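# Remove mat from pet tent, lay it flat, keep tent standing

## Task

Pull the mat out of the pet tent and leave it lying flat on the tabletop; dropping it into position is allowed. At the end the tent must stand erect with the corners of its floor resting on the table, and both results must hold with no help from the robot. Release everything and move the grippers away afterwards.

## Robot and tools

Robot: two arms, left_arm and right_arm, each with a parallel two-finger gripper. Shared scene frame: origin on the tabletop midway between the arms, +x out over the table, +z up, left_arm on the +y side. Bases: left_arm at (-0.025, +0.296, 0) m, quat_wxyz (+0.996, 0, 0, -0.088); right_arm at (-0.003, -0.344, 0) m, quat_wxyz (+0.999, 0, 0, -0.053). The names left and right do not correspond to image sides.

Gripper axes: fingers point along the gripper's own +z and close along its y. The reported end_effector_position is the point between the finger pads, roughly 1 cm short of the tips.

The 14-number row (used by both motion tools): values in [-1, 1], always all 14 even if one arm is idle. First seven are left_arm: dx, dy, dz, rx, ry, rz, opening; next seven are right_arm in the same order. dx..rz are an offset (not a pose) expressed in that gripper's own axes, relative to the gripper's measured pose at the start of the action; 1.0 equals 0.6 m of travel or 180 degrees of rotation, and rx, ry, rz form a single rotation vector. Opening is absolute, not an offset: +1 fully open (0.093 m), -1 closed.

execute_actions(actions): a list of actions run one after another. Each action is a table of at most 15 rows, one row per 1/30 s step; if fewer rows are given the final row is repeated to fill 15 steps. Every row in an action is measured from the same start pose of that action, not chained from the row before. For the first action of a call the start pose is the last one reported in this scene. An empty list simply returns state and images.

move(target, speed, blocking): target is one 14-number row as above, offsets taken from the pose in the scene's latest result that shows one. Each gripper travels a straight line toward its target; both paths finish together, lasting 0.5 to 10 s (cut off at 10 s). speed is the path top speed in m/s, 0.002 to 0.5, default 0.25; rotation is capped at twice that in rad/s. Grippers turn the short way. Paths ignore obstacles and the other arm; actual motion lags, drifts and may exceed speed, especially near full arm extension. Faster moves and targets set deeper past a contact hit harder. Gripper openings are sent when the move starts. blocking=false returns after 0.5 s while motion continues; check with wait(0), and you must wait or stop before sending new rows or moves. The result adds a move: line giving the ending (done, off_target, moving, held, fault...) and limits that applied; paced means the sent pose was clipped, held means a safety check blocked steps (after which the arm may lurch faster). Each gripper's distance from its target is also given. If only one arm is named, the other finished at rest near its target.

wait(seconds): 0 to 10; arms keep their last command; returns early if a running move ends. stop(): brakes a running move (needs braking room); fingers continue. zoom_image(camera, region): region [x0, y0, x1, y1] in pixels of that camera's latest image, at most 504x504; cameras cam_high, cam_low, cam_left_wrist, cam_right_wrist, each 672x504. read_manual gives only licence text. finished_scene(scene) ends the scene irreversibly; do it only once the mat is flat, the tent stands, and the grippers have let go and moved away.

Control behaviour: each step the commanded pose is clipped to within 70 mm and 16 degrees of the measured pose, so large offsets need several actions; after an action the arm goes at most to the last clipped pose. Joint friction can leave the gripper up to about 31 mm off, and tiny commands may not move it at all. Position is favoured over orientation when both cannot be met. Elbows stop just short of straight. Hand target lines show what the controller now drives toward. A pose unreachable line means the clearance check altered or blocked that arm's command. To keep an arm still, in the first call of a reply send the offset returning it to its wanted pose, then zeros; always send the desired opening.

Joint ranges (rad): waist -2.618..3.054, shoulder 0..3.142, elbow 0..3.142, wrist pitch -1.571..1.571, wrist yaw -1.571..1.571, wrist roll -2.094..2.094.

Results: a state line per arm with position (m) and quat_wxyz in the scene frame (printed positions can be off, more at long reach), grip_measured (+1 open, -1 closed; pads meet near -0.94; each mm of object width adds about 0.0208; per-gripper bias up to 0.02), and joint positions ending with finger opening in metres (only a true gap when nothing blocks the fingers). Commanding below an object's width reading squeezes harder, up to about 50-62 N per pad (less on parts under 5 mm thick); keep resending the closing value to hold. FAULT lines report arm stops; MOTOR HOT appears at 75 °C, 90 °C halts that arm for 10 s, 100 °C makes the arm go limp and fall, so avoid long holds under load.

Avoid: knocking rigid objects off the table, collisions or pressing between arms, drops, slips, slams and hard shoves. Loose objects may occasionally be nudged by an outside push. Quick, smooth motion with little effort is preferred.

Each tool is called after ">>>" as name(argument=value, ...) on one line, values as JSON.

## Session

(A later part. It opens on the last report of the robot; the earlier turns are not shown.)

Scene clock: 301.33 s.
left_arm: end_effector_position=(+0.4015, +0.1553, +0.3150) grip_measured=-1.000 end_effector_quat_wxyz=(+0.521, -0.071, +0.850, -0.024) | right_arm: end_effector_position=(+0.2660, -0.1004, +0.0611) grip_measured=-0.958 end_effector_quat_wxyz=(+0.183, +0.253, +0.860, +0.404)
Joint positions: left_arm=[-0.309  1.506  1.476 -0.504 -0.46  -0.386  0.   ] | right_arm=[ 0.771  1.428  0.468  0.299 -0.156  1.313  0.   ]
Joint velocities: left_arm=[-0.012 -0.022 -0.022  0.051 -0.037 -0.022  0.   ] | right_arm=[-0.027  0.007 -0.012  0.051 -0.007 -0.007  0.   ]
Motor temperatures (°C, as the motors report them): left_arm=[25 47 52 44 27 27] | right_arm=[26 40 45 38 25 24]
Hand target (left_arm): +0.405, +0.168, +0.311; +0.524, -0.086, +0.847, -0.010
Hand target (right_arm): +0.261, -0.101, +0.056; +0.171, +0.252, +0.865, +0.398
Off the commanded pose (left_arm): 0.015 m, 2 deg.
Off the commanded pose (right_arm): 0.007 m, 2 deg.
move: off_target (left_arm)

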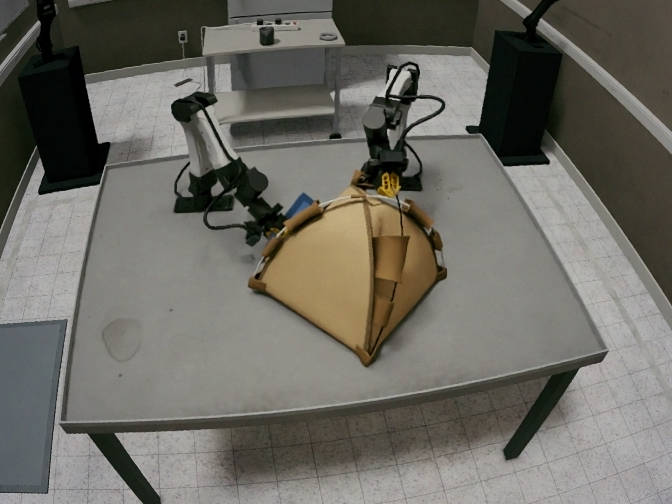

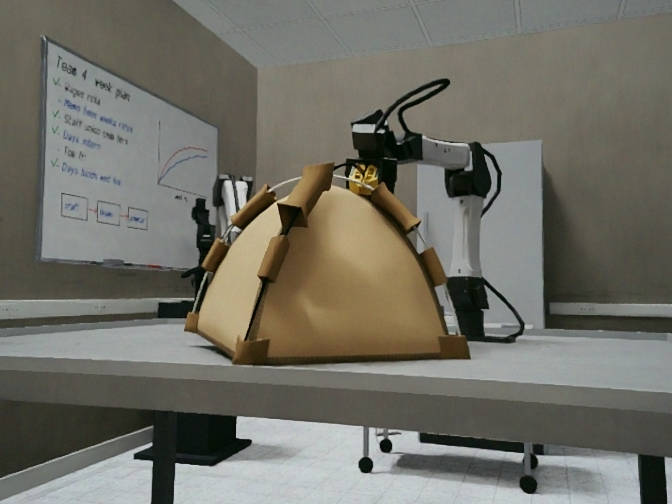

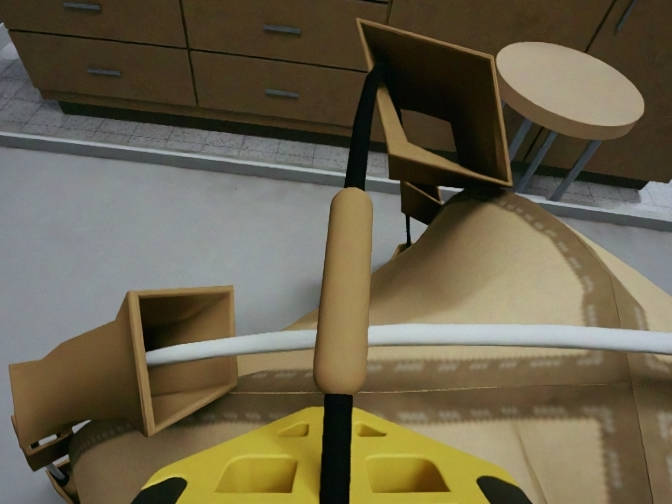

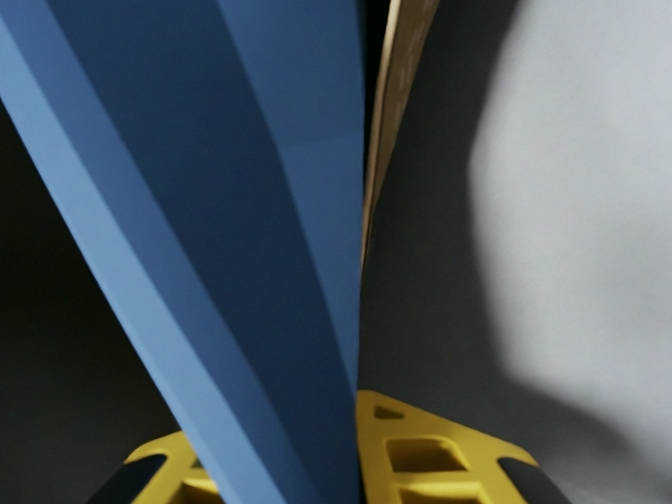

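>>> move(target=[0.029,-0.198,0.012,0,0,0,-1, 0,0,0,0,0,0,-1], speed=0.06)

Scene clock: 336.27 s.
left_arm: end_effector_position=(+0.4025, +0.0369, +0.3211) grip_measured=-1.000 end_effector_quat_wxyz=(+0.525, -0.049, +0.849, -0.035) | right_arm: end_effector_position=(+0.2704, -0.1028, +0.0625) grip_measured=-0.958 end_effector_quat_wxyz=(+0.196, +0.258, +0.857, +0.402)
Joint positions: left_arm=[-0.572  1.775  1.797 -0.615 -0.649 -0.51   0.   ] | right_arm=[ 0.771  1.428  0.468  0.309 -0.128  1.313  0.   ]
Joint velocities: left_arm=[0.012 0.002 0.017 0.051 0.051 0.022 0.   ] | right_arm=[-0.002 -0.002 -0.012 -0.037 -0.007 -0.066  0.   ]
Motor temperatures (°C, as the motors report them): left_arm=[26 47 50 47 27 27] | right_arm=[26 37 46 37 26 24]
Hand target (left_arm): +0.410, +0.036, +0.309; +0.521, -0.071, +0.850, -0.026
Hand target (right_arm): +0.266, -0.100, +0.061; +0.183, +0.253, +0.860, +0.404
Off the commanded pose (left_arm): 0.014 m, 3 deg.
Off the commanded pose (right_arm): 0.005 m, 2 deg.
move: off_target (left_arm)

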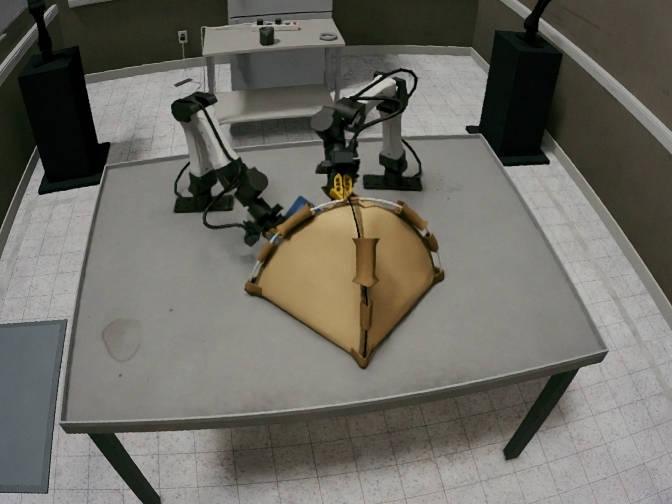

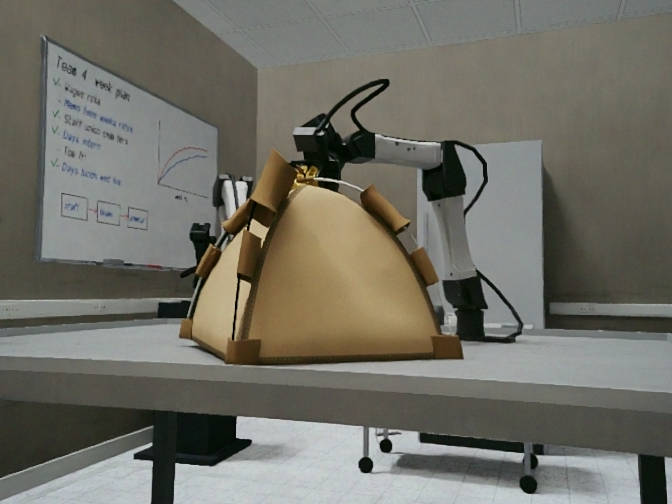

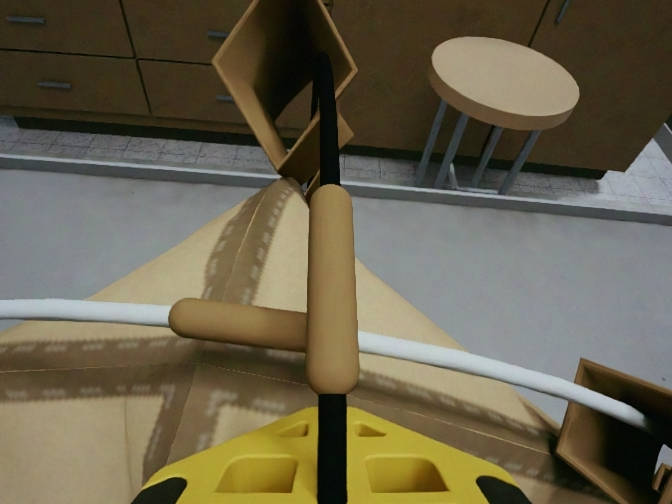

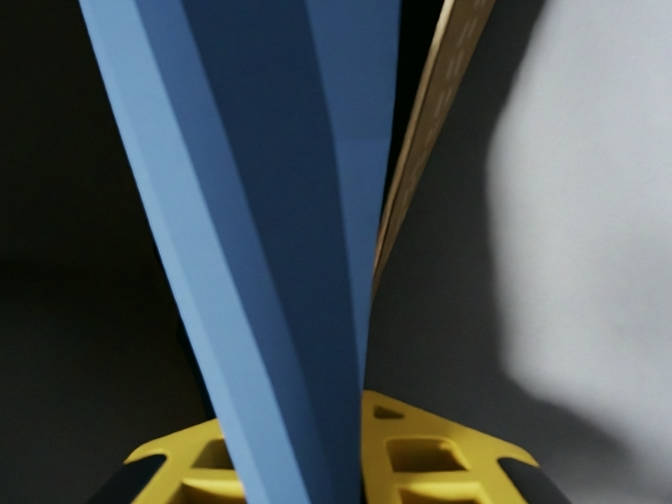

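>>> execute_actions(actions=[])

Scene clock: 354.83 s.
left_arm: end_effector_position=(+0.4023, +0.0376, +0.3208) grip_measured=-1.000 end_effector_quat_wxyz=(+0.525, -0.050, +0.849, -0.033) | right_arm: end_effector_position=(+0.2704, -0.1028, +0.0625) grip_measured=-0.958 end_effector_quat_wxyz=(+0.196, +0.258, +0.857, +0.402)
Joint positions: left_arm=[-0.572  1.775  1.797 -0.619 -0.652 -0.512  0.   ] | right_arm=[ 0.771  1.428  0.468  0.309 -0.128  1.313  0.   ]
Joint velocities: left_arm=[-0.002 -0.007 -0.007  0.037 -0.066  0.022  0.   ] | right_arm=[-0.007 -0.007 -0.007 -0.022 -0.022 -0.081  0.   ]
Motor temperatures (°C, as the motors report them): left_arm=[26 46 52 46 27 28] | right_arm=[26 36 46 38 26 24]
Hand target (left_arm): +0.410, +0.036, +0.309; +0.521, -0.071, +0.850, -0.026
Hand target (right_arm): +0.266, -0.100, +0.061; +0.183, +0.253, +0.860, +0.404
Off the commanded pose (left_arm): 0.014 m, 3 deg.
Off the commanded pose (right_arm): 0.005 m, 2 deg.

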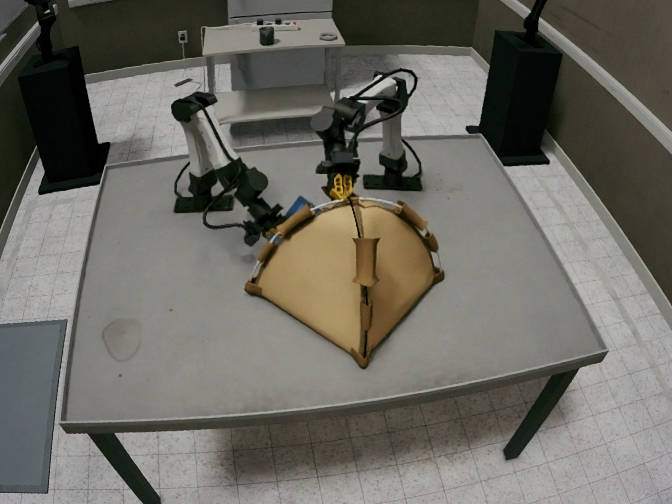

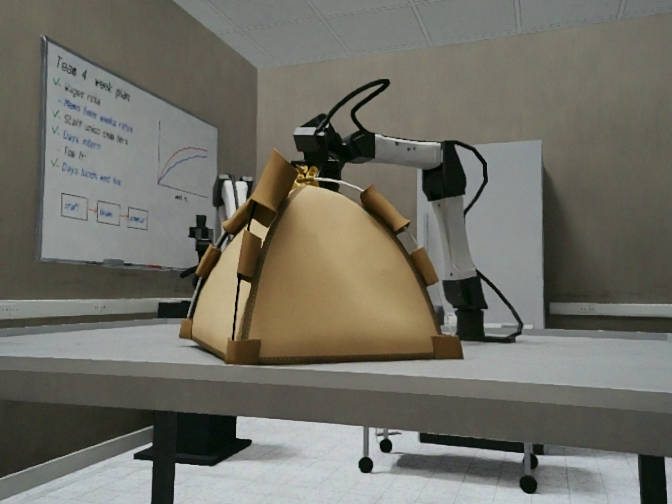

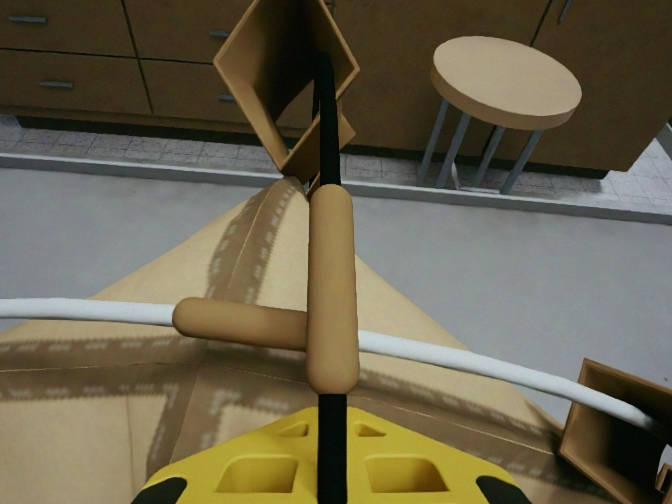

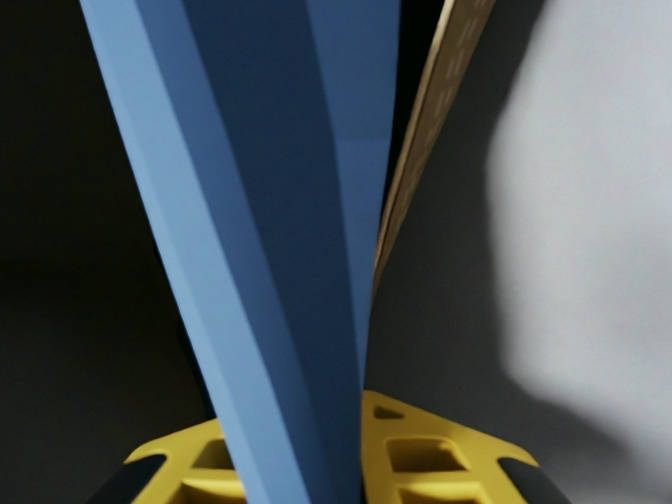

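>>> zoom_image(camera="cam_high", region=[180, 150, 460, 360])

Region (180, 150, 460, 360) of cam_high's 672x504 image, scaled by 1.800, with more detail than that image has; it fills the top 378 rows of this view, and the rest is white.

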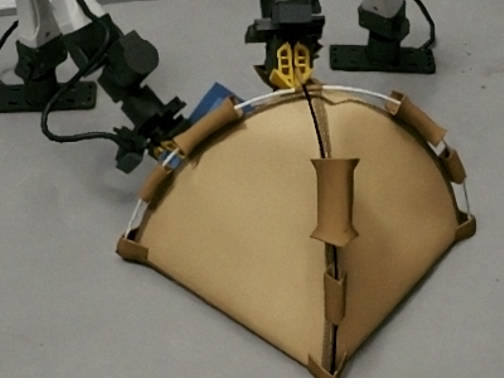

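>>> move(target=[0,0,0,0,0,0,-1, 0.031,0.027,-0.0825,0,0,0,-1], speed=0.04)

Scene clock: 367.40 s.
left_arm: end_effector_position=(+0.4010, +0.0378, +0.3246) grip_measured=-1.000 end_effector_quat_wxyz=(+0.527, -0.043, +0.848, -0.034) | right_arm: end_effector_position=(+0.2456, -0.1194, +0.0961) grip_measured=-0.958 end_effector_quat_wxyz=(+0.215, +0.272, +0.855, +0.385)
Joint positions: left_arm=[-0.572  1.766  1.797 -0.618 -0.646 -0.496  0.   ] | right_arm=[ 0.83   1.171  0.468  0.047 -0.023  1.352  0.   ]
Joint velocities: left_arm=[-0.012 -0.002  0.002 -0.037 -0.095 -0.022  0.   ] | right_arm=[ 0.002 -0.007  0.007 -0.066 -0.037  0.022  0.   ]
Motor temperatures (°C, as the motors report them): left_arm=[26 46 53 46 27 28] | right_arm=[26 36 46 38 26 24]
Hand target (left_arm): +0.402, +0.038, +0.321; +0.525, -0.050, +0.849, -0.033
Hand target (right_arm): +0.234, -0.111, +0.101; +0.197, +0.258, +0.857, +0.401
Off the commanded pose (left_arm): 0.004 m, 1 deg.
Off the commanded pose (right_arm): 0.016 m, 3 deg.
move: off_target (right_arm)

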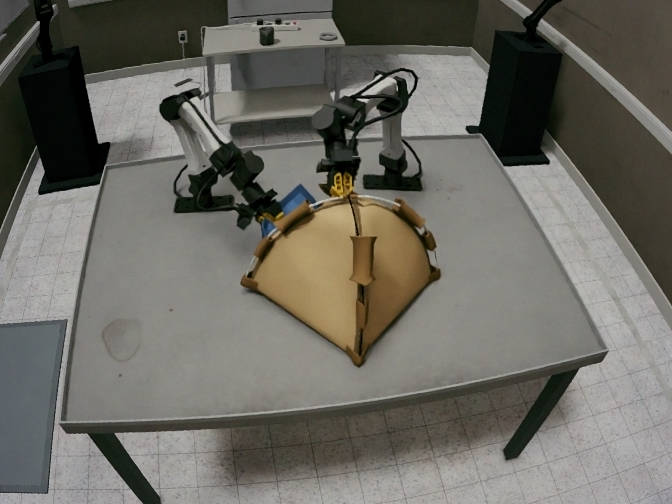

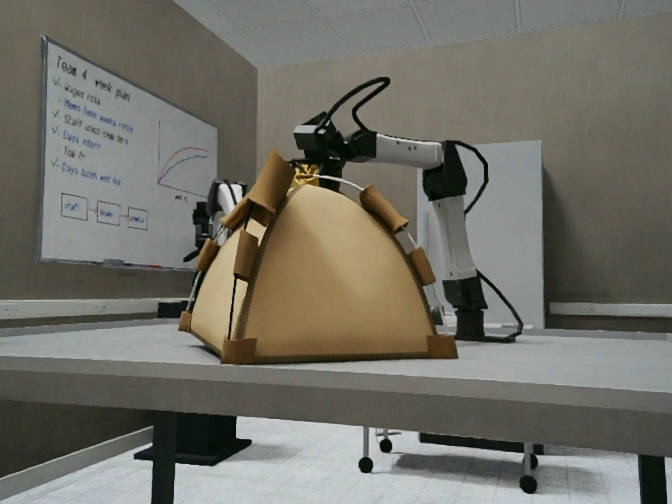

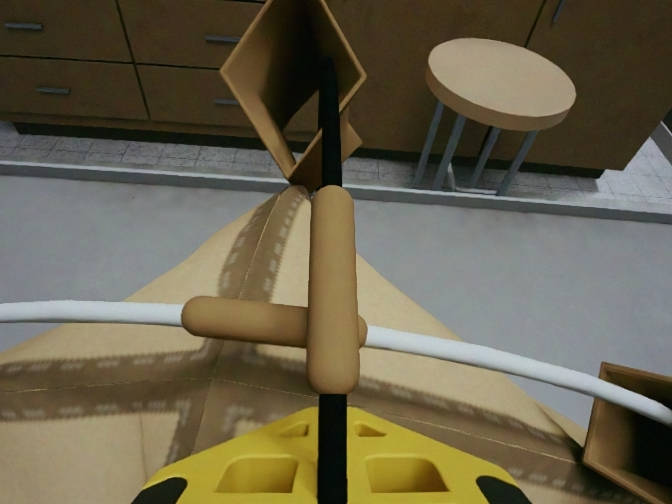

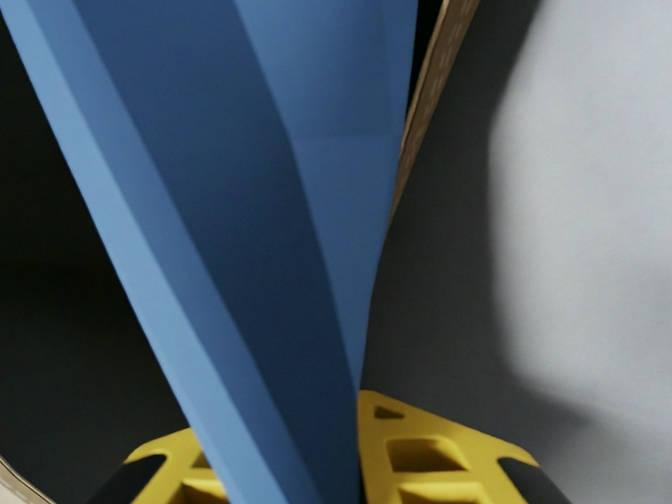

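>>> move(target=[0.029,0.004,0.015,0,0,0,-1, -0.008,0.046,0.006,0,0,0.2,-1], speed=0.1)

Scene clock: 448.40 s.
left_arm: end_effector_position=(+0.4014, +0.0361, +0.3193) grip_measured=-1.000 end_effector_quat_wxyz=(+0.535, -0.042, +0.843, -0.042) | right_arm: end_effector_position=(+0.2597, -0.1132, +0.1128) grip_measured=-0.958 end_effector_quat_wxyz=(+0.101, +0.524, +0.728, +0.431)
Joint positions: left_arm=[-0.572  1.746  1.731 -0.543 -0.639 -0.484  0.   ] | right_arm=[ 0.83   1.205  0.559 -0.008  0.004  1.969  0.   ]
Joint velocities: left_arm=[-0.007  0.007  0.017 -0.066  0.066 -0.066  0.   ] | right_arm=[ 0.012 -0.017 -0.012 -0.022  0.037 -0.007  0.   ]
Motor temperatures (°C, as the motors report them): left_arm=[25 53 53 47 27 27] | right_arm=[26 35 48 38 26 24]
Hand target (left_arm): +0.401, +0.038, +0.305; +0.527, -0.043, +0.848, -0.034
Hand target (right_arm): +0.259, -0.106, +0.116; +0.086, +0.523, +0.729, +0.433
Off the commanded pose (left_arm): 0.015 m, 1 deg.
Off the commanded pose (right_arm): 0.009 m, 2 deg.
move: off_target (left_arm)

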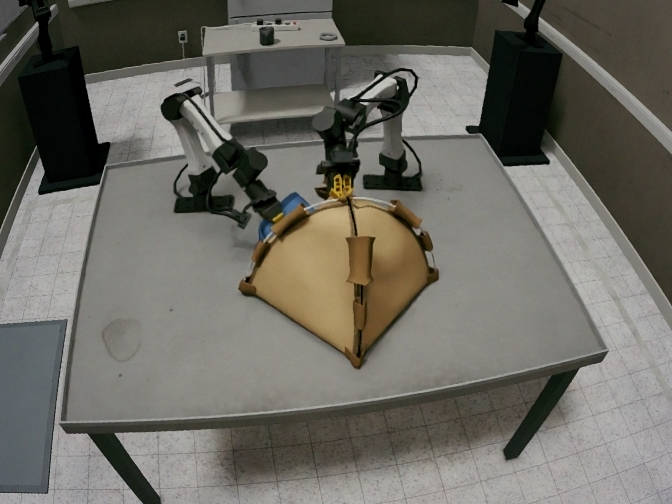

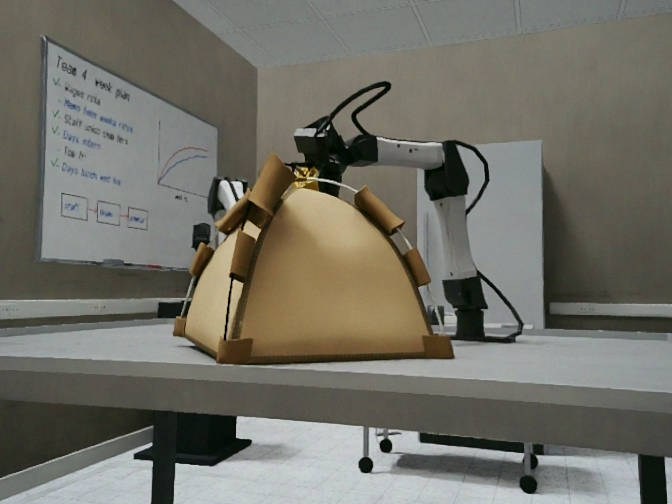

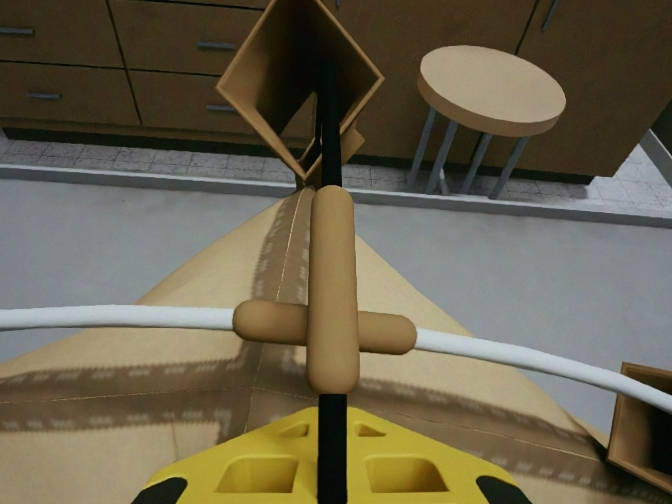

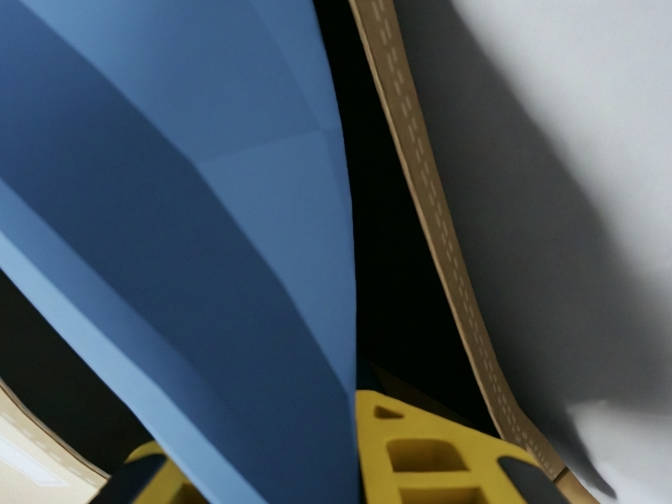

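>>> move(target=[0.0067,0.027,0.032,0,0,0,-1, -0.0315,-0.0567,-0.084,0,0,0,-1], speed=0.04)

Scene clock: 462.83 s.
left_arm: end_effector_position=(+0.4145, +0.0428, +0.3148) grip_measured=-1.000 end_effector_quat_wxyz=(+0.540, -0.041, +0.839, -0.050) | right_arm: end_effector_position=(+0.2258, -0.1542, +0.1220) grip_measured=-0.958 end_effector_quat_wxyz=(+0.117, +0.528, +0.716, +0.440)
Joint positions: left_arm=[-0.533  1.746  1.695 -0.472 -0.598 -0.455  0.   ] | right_arm=[ 0.813  0.893  0.432 -0.163  0.025  1.965  0.   ]
Joint velocities: left_arm=[-0.017 -0.022 -0.007  0.081 -0.051  0.081  0.   ] | right_arm=[ 0.007 -0.012 -0.002 -0.066 -0.007  0.037  0.   ]
Motor temperatures (°C, as the motors report them): left_arm=[25 54 51 47 27 27] | right_arm=[26 34 50 38 26 24]
Hand target (left_arm): +0.417, +0.051, +0.306; +0.535, -0.042, +0.843, -0.042
Hand target (right_arm): +0.215, -0.157, +0.111; +0.101, +0.524, +0.727, +0.431
Off the commanded pose (left_arm): 0.013 m, 1 deg.
Off the commanded pose (right_arm): 0.015 m, 3 deg.
move: off_target (left_arm, right_arm)

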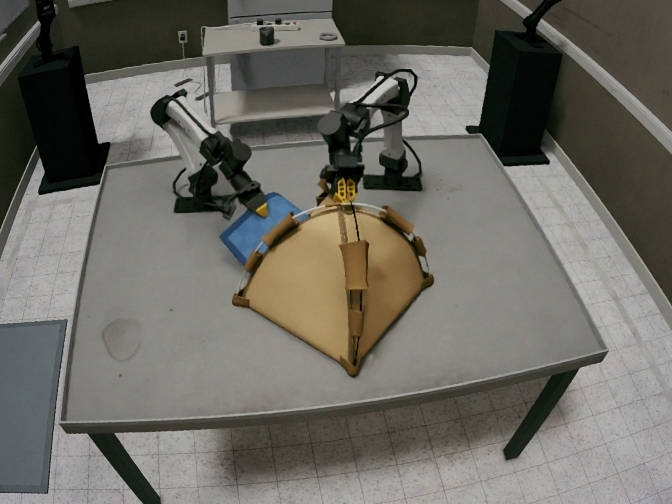

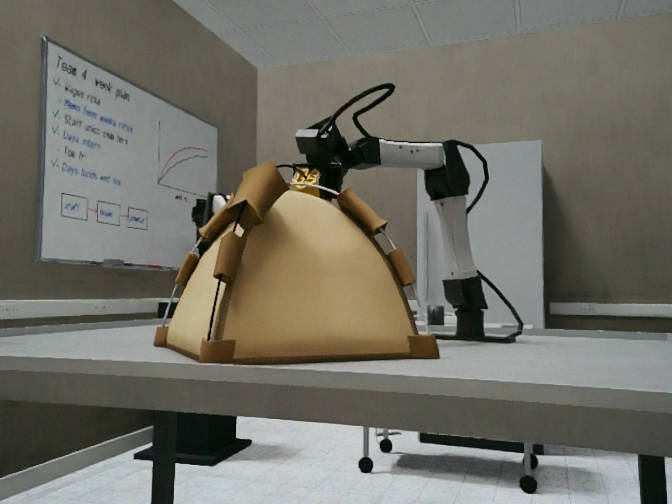

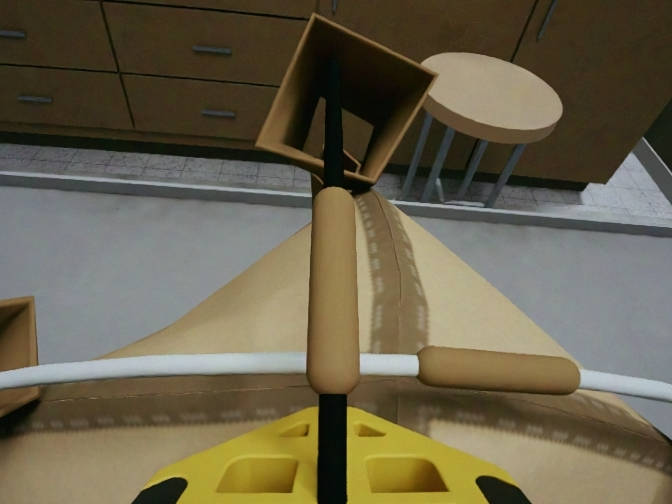

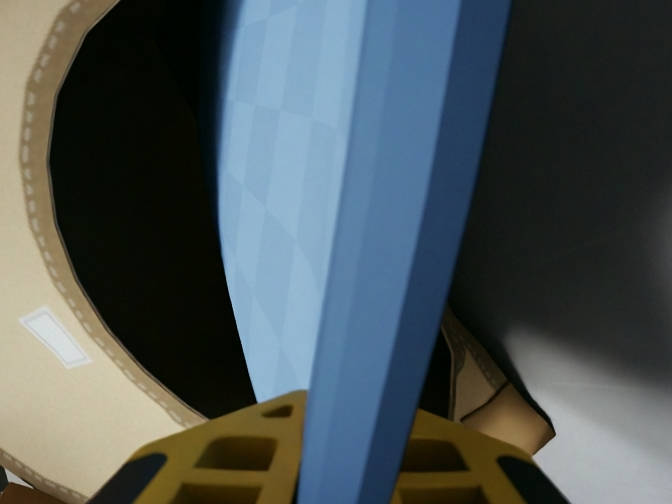

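>>> move(target=[-0.018,0.133,0.0305,0,0,0,-1, -0.0915,-0.0408,-0.0705,0,0,0,-1], speed=0.04)

Scene clock: 480.80 s.
left_arm: end_effector_position=(+0.4306, +0.1011, +0.3087) grip_measured=-1.000 end_effector_quat_wxyz=(+0.532, -0.018, +0.844, -0.072) | right_arm: end_effector_position=(+0.2147, -0.2094, +0.1334) grip_measured=-0.958 end_effector_quat_wxyz=(+0.116, +0.506, +0.711, +0.475)
Joint positions: left_arm=[-0.352  1.635  1.541 -0.379 -0.375 -0.341  0.   ] | right_arm=[ 0.465  0.6    0.357 -0.336 -0.3    1.757  0.   ]
Joint velocities: left_arm=[ 0.012  0.007  0.002 -0.037  0.007  0.11   0.   ] | right_arm=[-0.022 -0.012 -0.012 -0.007 -0.022  0.051  0.   ]
Motor temperatures (°C, as the motors report them): left_arm=[26 57 50 48 27 27] | right_arm=[26 33 48 38 26 24]
Hand target (left_arm): +0.435, +0.122, +0.308; +0.540, -0.040, +0.839, -0.049
Hand target (right_arm): +0.207, -0.221, +0.111; +0.113, +0.529, +0.715, +0.443
Off the commanded pose (left_arm): 0.022 m, 4 deg.
Off the commanded pose (right_arm): 0.028 m, 5 deg.
move: off_target (left_arm, right_arm)

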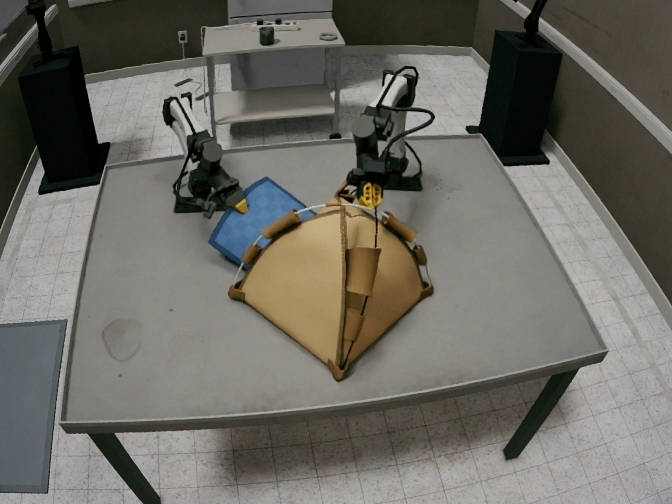

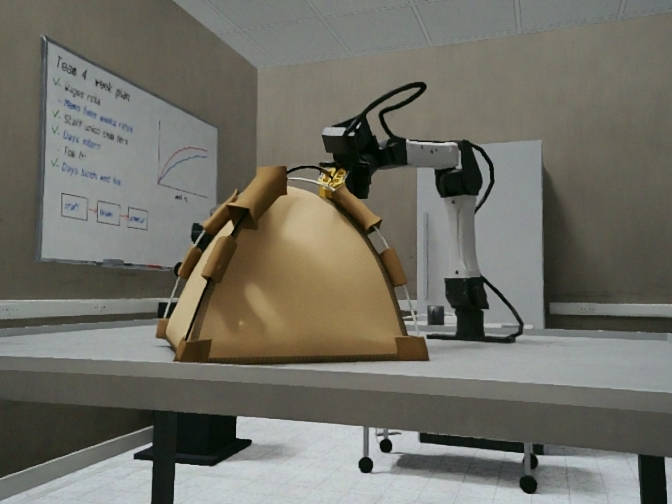

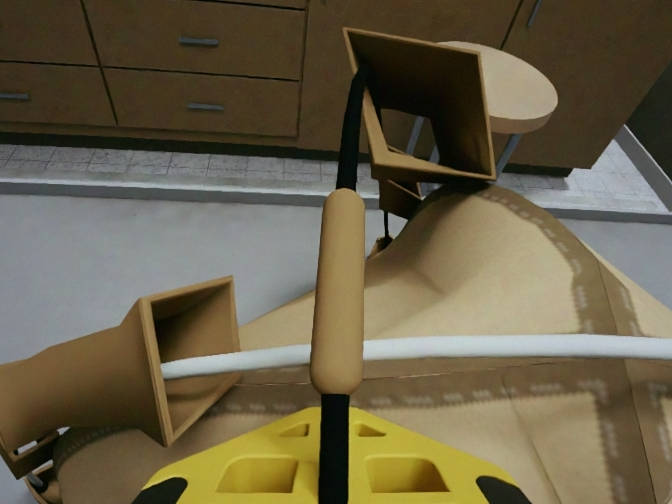

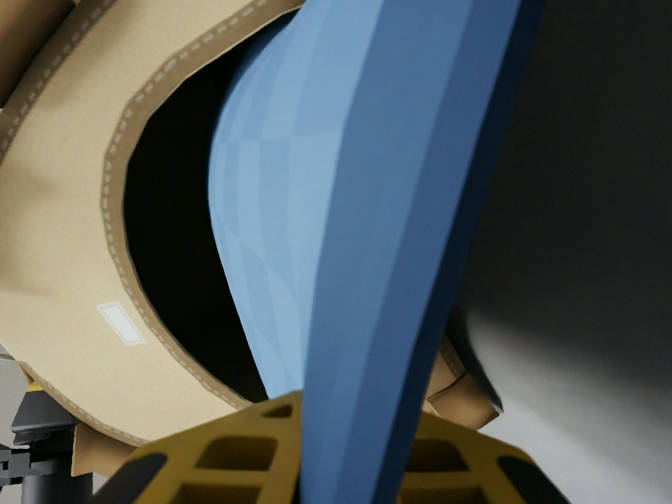

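>>> move(target=[-0.055,0.094,-0.013,0,0,0,-1, 0.016,-0.039,-0.081,0,0,0,-1], speed=0.04)

Scene clock: 505.83 s.
left_arm: end_effector_position=(+0.4372, +0.1407, +0.3157) grip_measured=-1.000 end_effector_quat_wxyz=(+0.510, +0.007, +0.855, -0.093) | right_arm: end_effector_position=(+0.1683, -0.2211, +0.1378) grip_measured=-0.958 end_effector_quat_wxyz=(+0.104, +0.497, +0.715, +0.480)
Joint positions: left_arm=[-0.206  1.602  1.566 -0.453 -0.173 -0.263  0.   ] | right_arm=[ 0.464  0.295  0.357 -0.641 -0.334  1.753  0.   ]
Joint velocities: left_arm=[ 0.002 -0.002 -0.007  0.022  0.037 -0.022  0.   ] | right_arm=[-0.017  0.002 -0.002 -0.066 -0.022  0.007  0.   ]
Motor temperatures (°C, as the motors report them): left_arm=[26 58 50 50 28 27] | right_arm=[26 32 47 37 26 24]
Hand target (left_arm): +0.440, +0.161, +0.334; +0.532, -0.018, +0.844, -0.071
Hand target (right_arm): +0.166, -0.228, +0.142; +0.116, +0.505, +0.711, +0.475
Off the commanded pose (left_arm): 0.027 m, 5 deg.
Off the commanded pose (right_arm): 0.011 m, 2 deg.
move: off_target (left_arm, right_arm)

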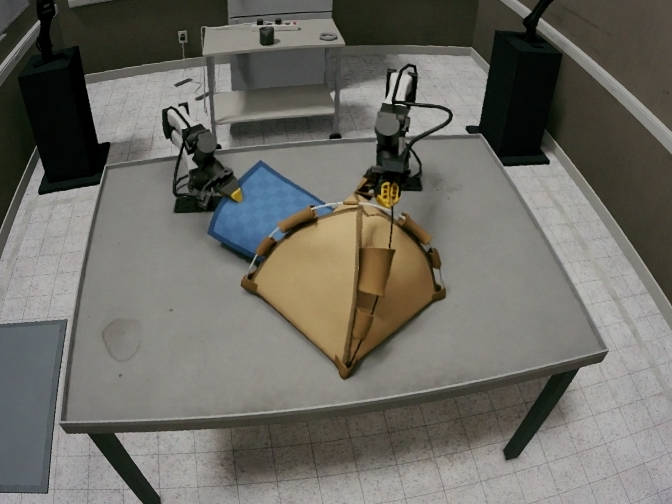

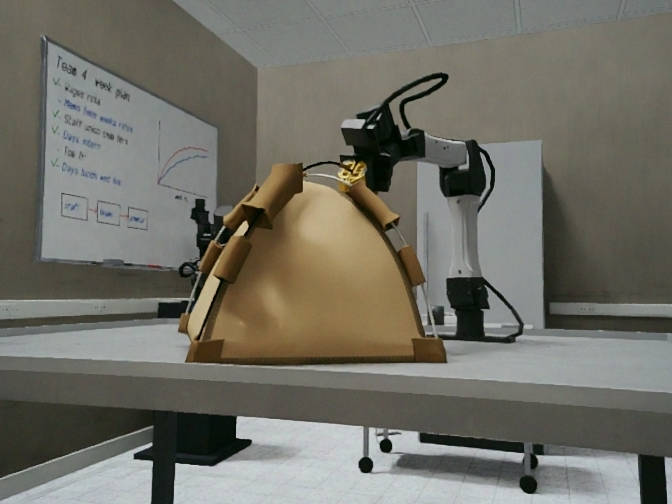

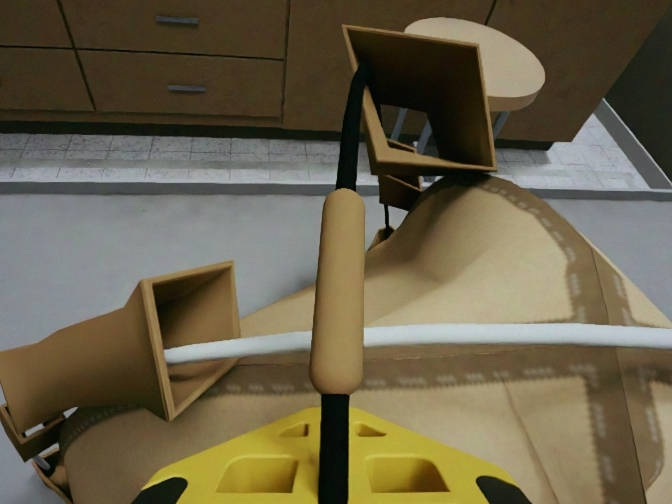

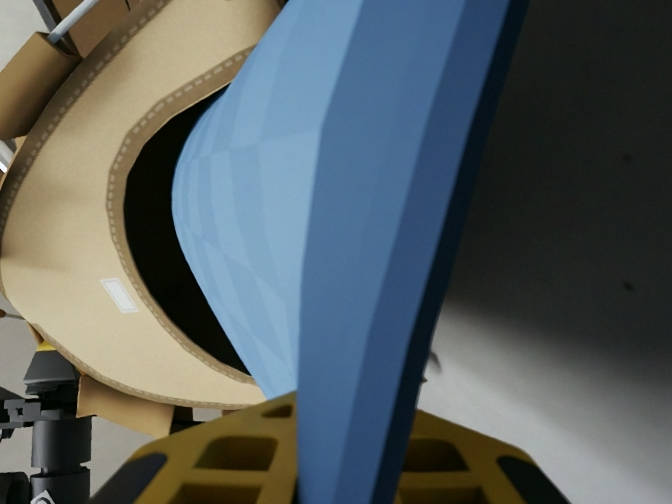

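>>> move(target=[-0.044,0.165,-0.006,0,0,0,-1, 0,0,0,0,0,0,-1], speed=0.04)

Scene clock: 516.63 s.
left_arm: end_effector_position=(+0.4573, +0.2369, +0.3138) grip_measured=-1.000 end_effector_quat_wxyz=(+0.500, +0.005, +0.862, -0.089) | right_arm: end_effector_position=(+0.1686, -0.2200, +0.1395) grip_measured=-0.958 end_effector_quat_wxyz=(+0.105, +0.492, +0.716, +0.484)
Joint positions: left_arm=[ 0.082  1.602  1.578 -0.483  0.077 -0.128  0.   ] | right_arm=[ 0.464  0.295  0.357 -0.633 -0.34   1.749  0.   ]
Joint velocities: left_arm=[ 0.007 -0.017  0.007  0.037  0.037 -0.051  0.   ] | right_arm=[ 0.017 -0.007 -0.002  0.007  0.022  0.022  0.   ]
Motor temperatures (°C, as the motors report them): left_arm=[26 58 52 49 28 27] | right_arm=[26 32 49 37 26 24]
Hand target (left_arm): +0.458, +0.240, +0.326; +0.510, +0.008, +0.855, -0.091
Hand target (right_arm): +0.168, -0.221, +0.138; +0.104, +0.497, +0.715, +0.480
Off the commanded pose (left_arm): 0.012 m, 1 deg.
Off the commanded pose (right_arm): 0.002 m, 1 deg.
move: off_target (left_arm)

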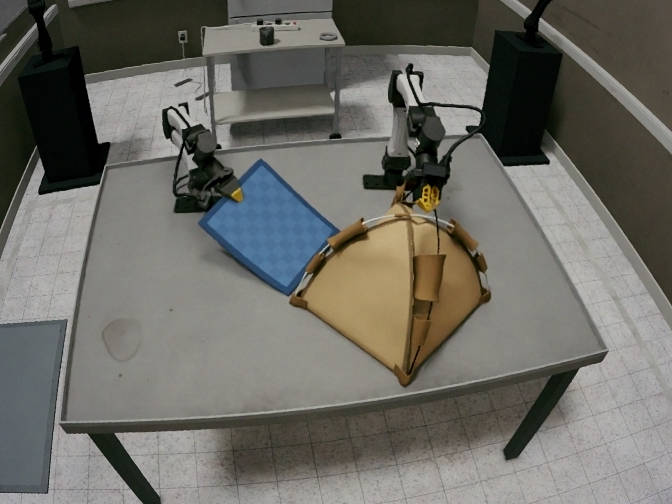

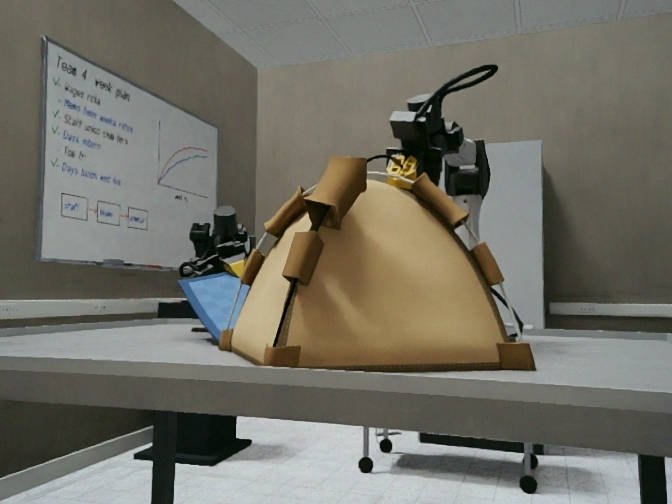

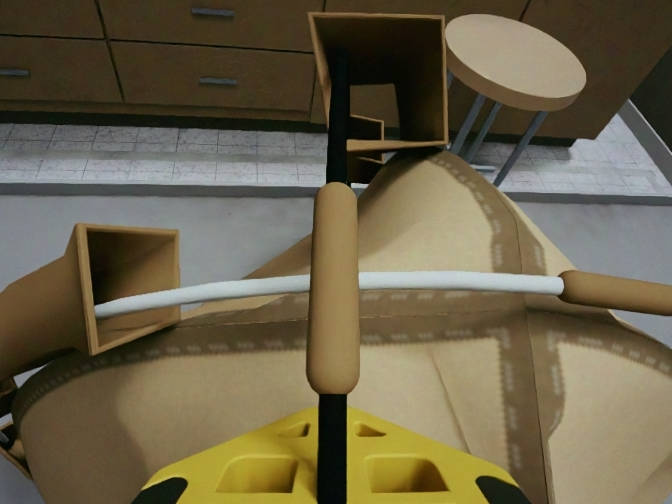

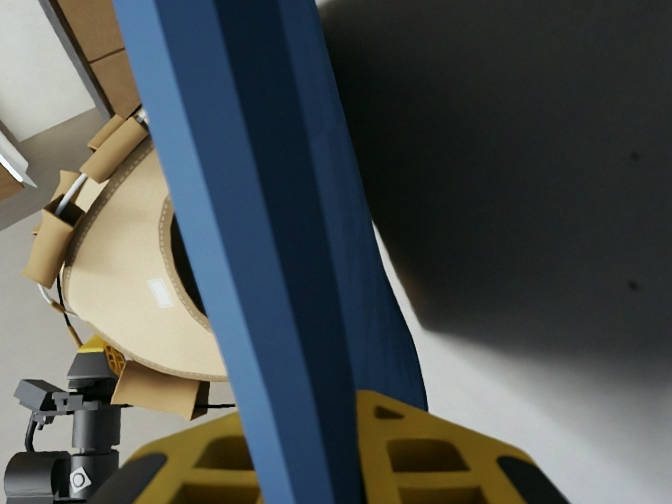

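>>> move(target=[0.020,0.015,-0.126,0,0,0,-1, -0.2143,0.0128,-0.019,-0.0431,-0.2018,0.0021,-1], speed=0.06)

Scene clock: 553.07 s.
left_arm: end_effector_position=(+0.3919, +0.2548, +0.3336) grip_measured=-1.000 end_effector_quat_wxyz=(+0.489, +0.002, +0.868, -0.086) | right_arm: end_effector_position=(+0.2272, -0.3259, +0.1216) grip_measured=-0.958 end_effector_quat_wxyz=(+0.351, +0.607, +0.610, +0.369)
Joint positions: left_arm=[ 0.121  1.391  1.488 -0.63   0.104 -0.111  0.   ] | right_arm=[ 0.275  0.326  0.246 -0.425  0.123  1.661  0.   ]
Joint velocities: left_arm=[-0.002  0.007 -0.002 -0.022 -0.066  0.022  0.   ] | right_arm=[ 0.002 -0.002  0.002  0.007  0.007 -0.051  0.   ]
Motor temperatures (°C, as the motors report them): left_arm=[26 56 56 50 27 27] | right_arm=[26 31 49 39 26 24]
Hand target (left_arm): +0.387, +0.257, +0.339; +0.499, +0.005, +0.862, -0.089
Hand target (right_arm): +0.228, -0.330, +0.110; +0.352, +0.614, +0.612, +0.354
Off the commanded pose (left_arm): 0.007 m, 1 deg.
Off the commanded pose (right_arm): 0.013 m, 2 deg.
move: off_target (right_arm)

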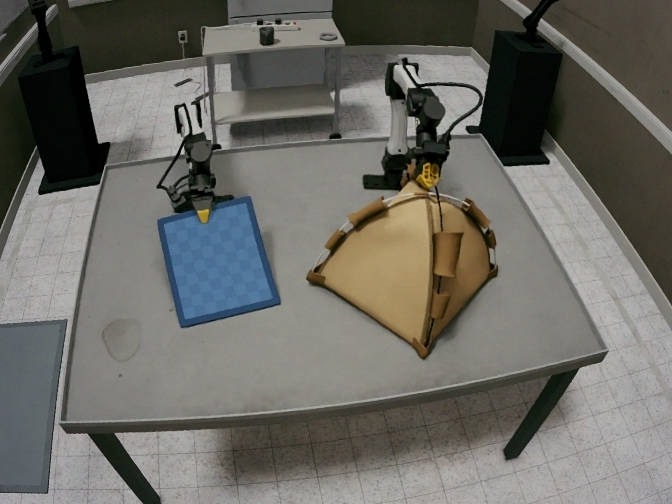

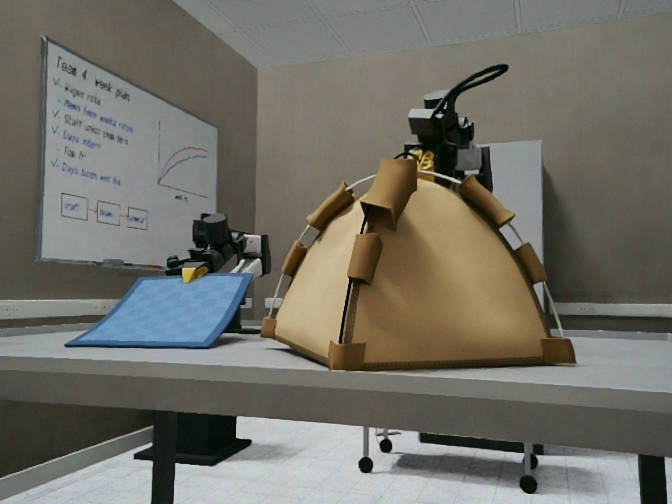

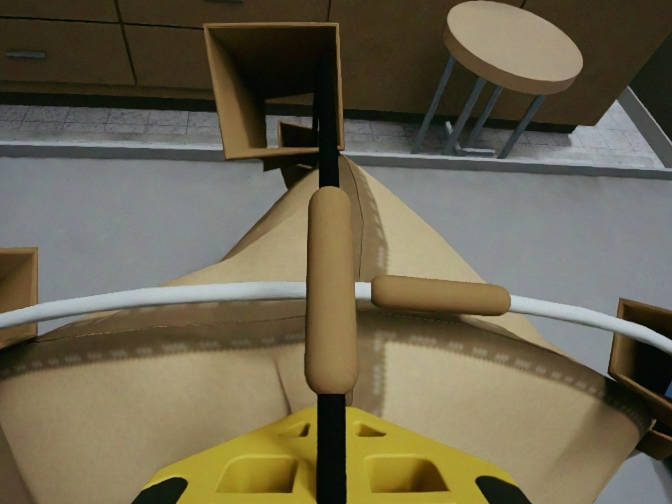

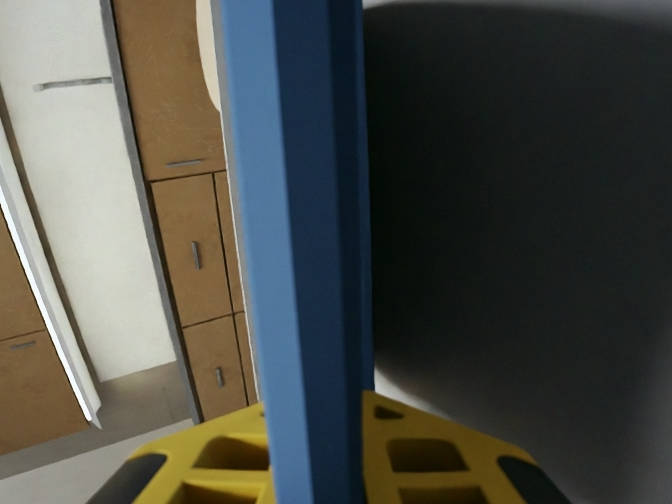

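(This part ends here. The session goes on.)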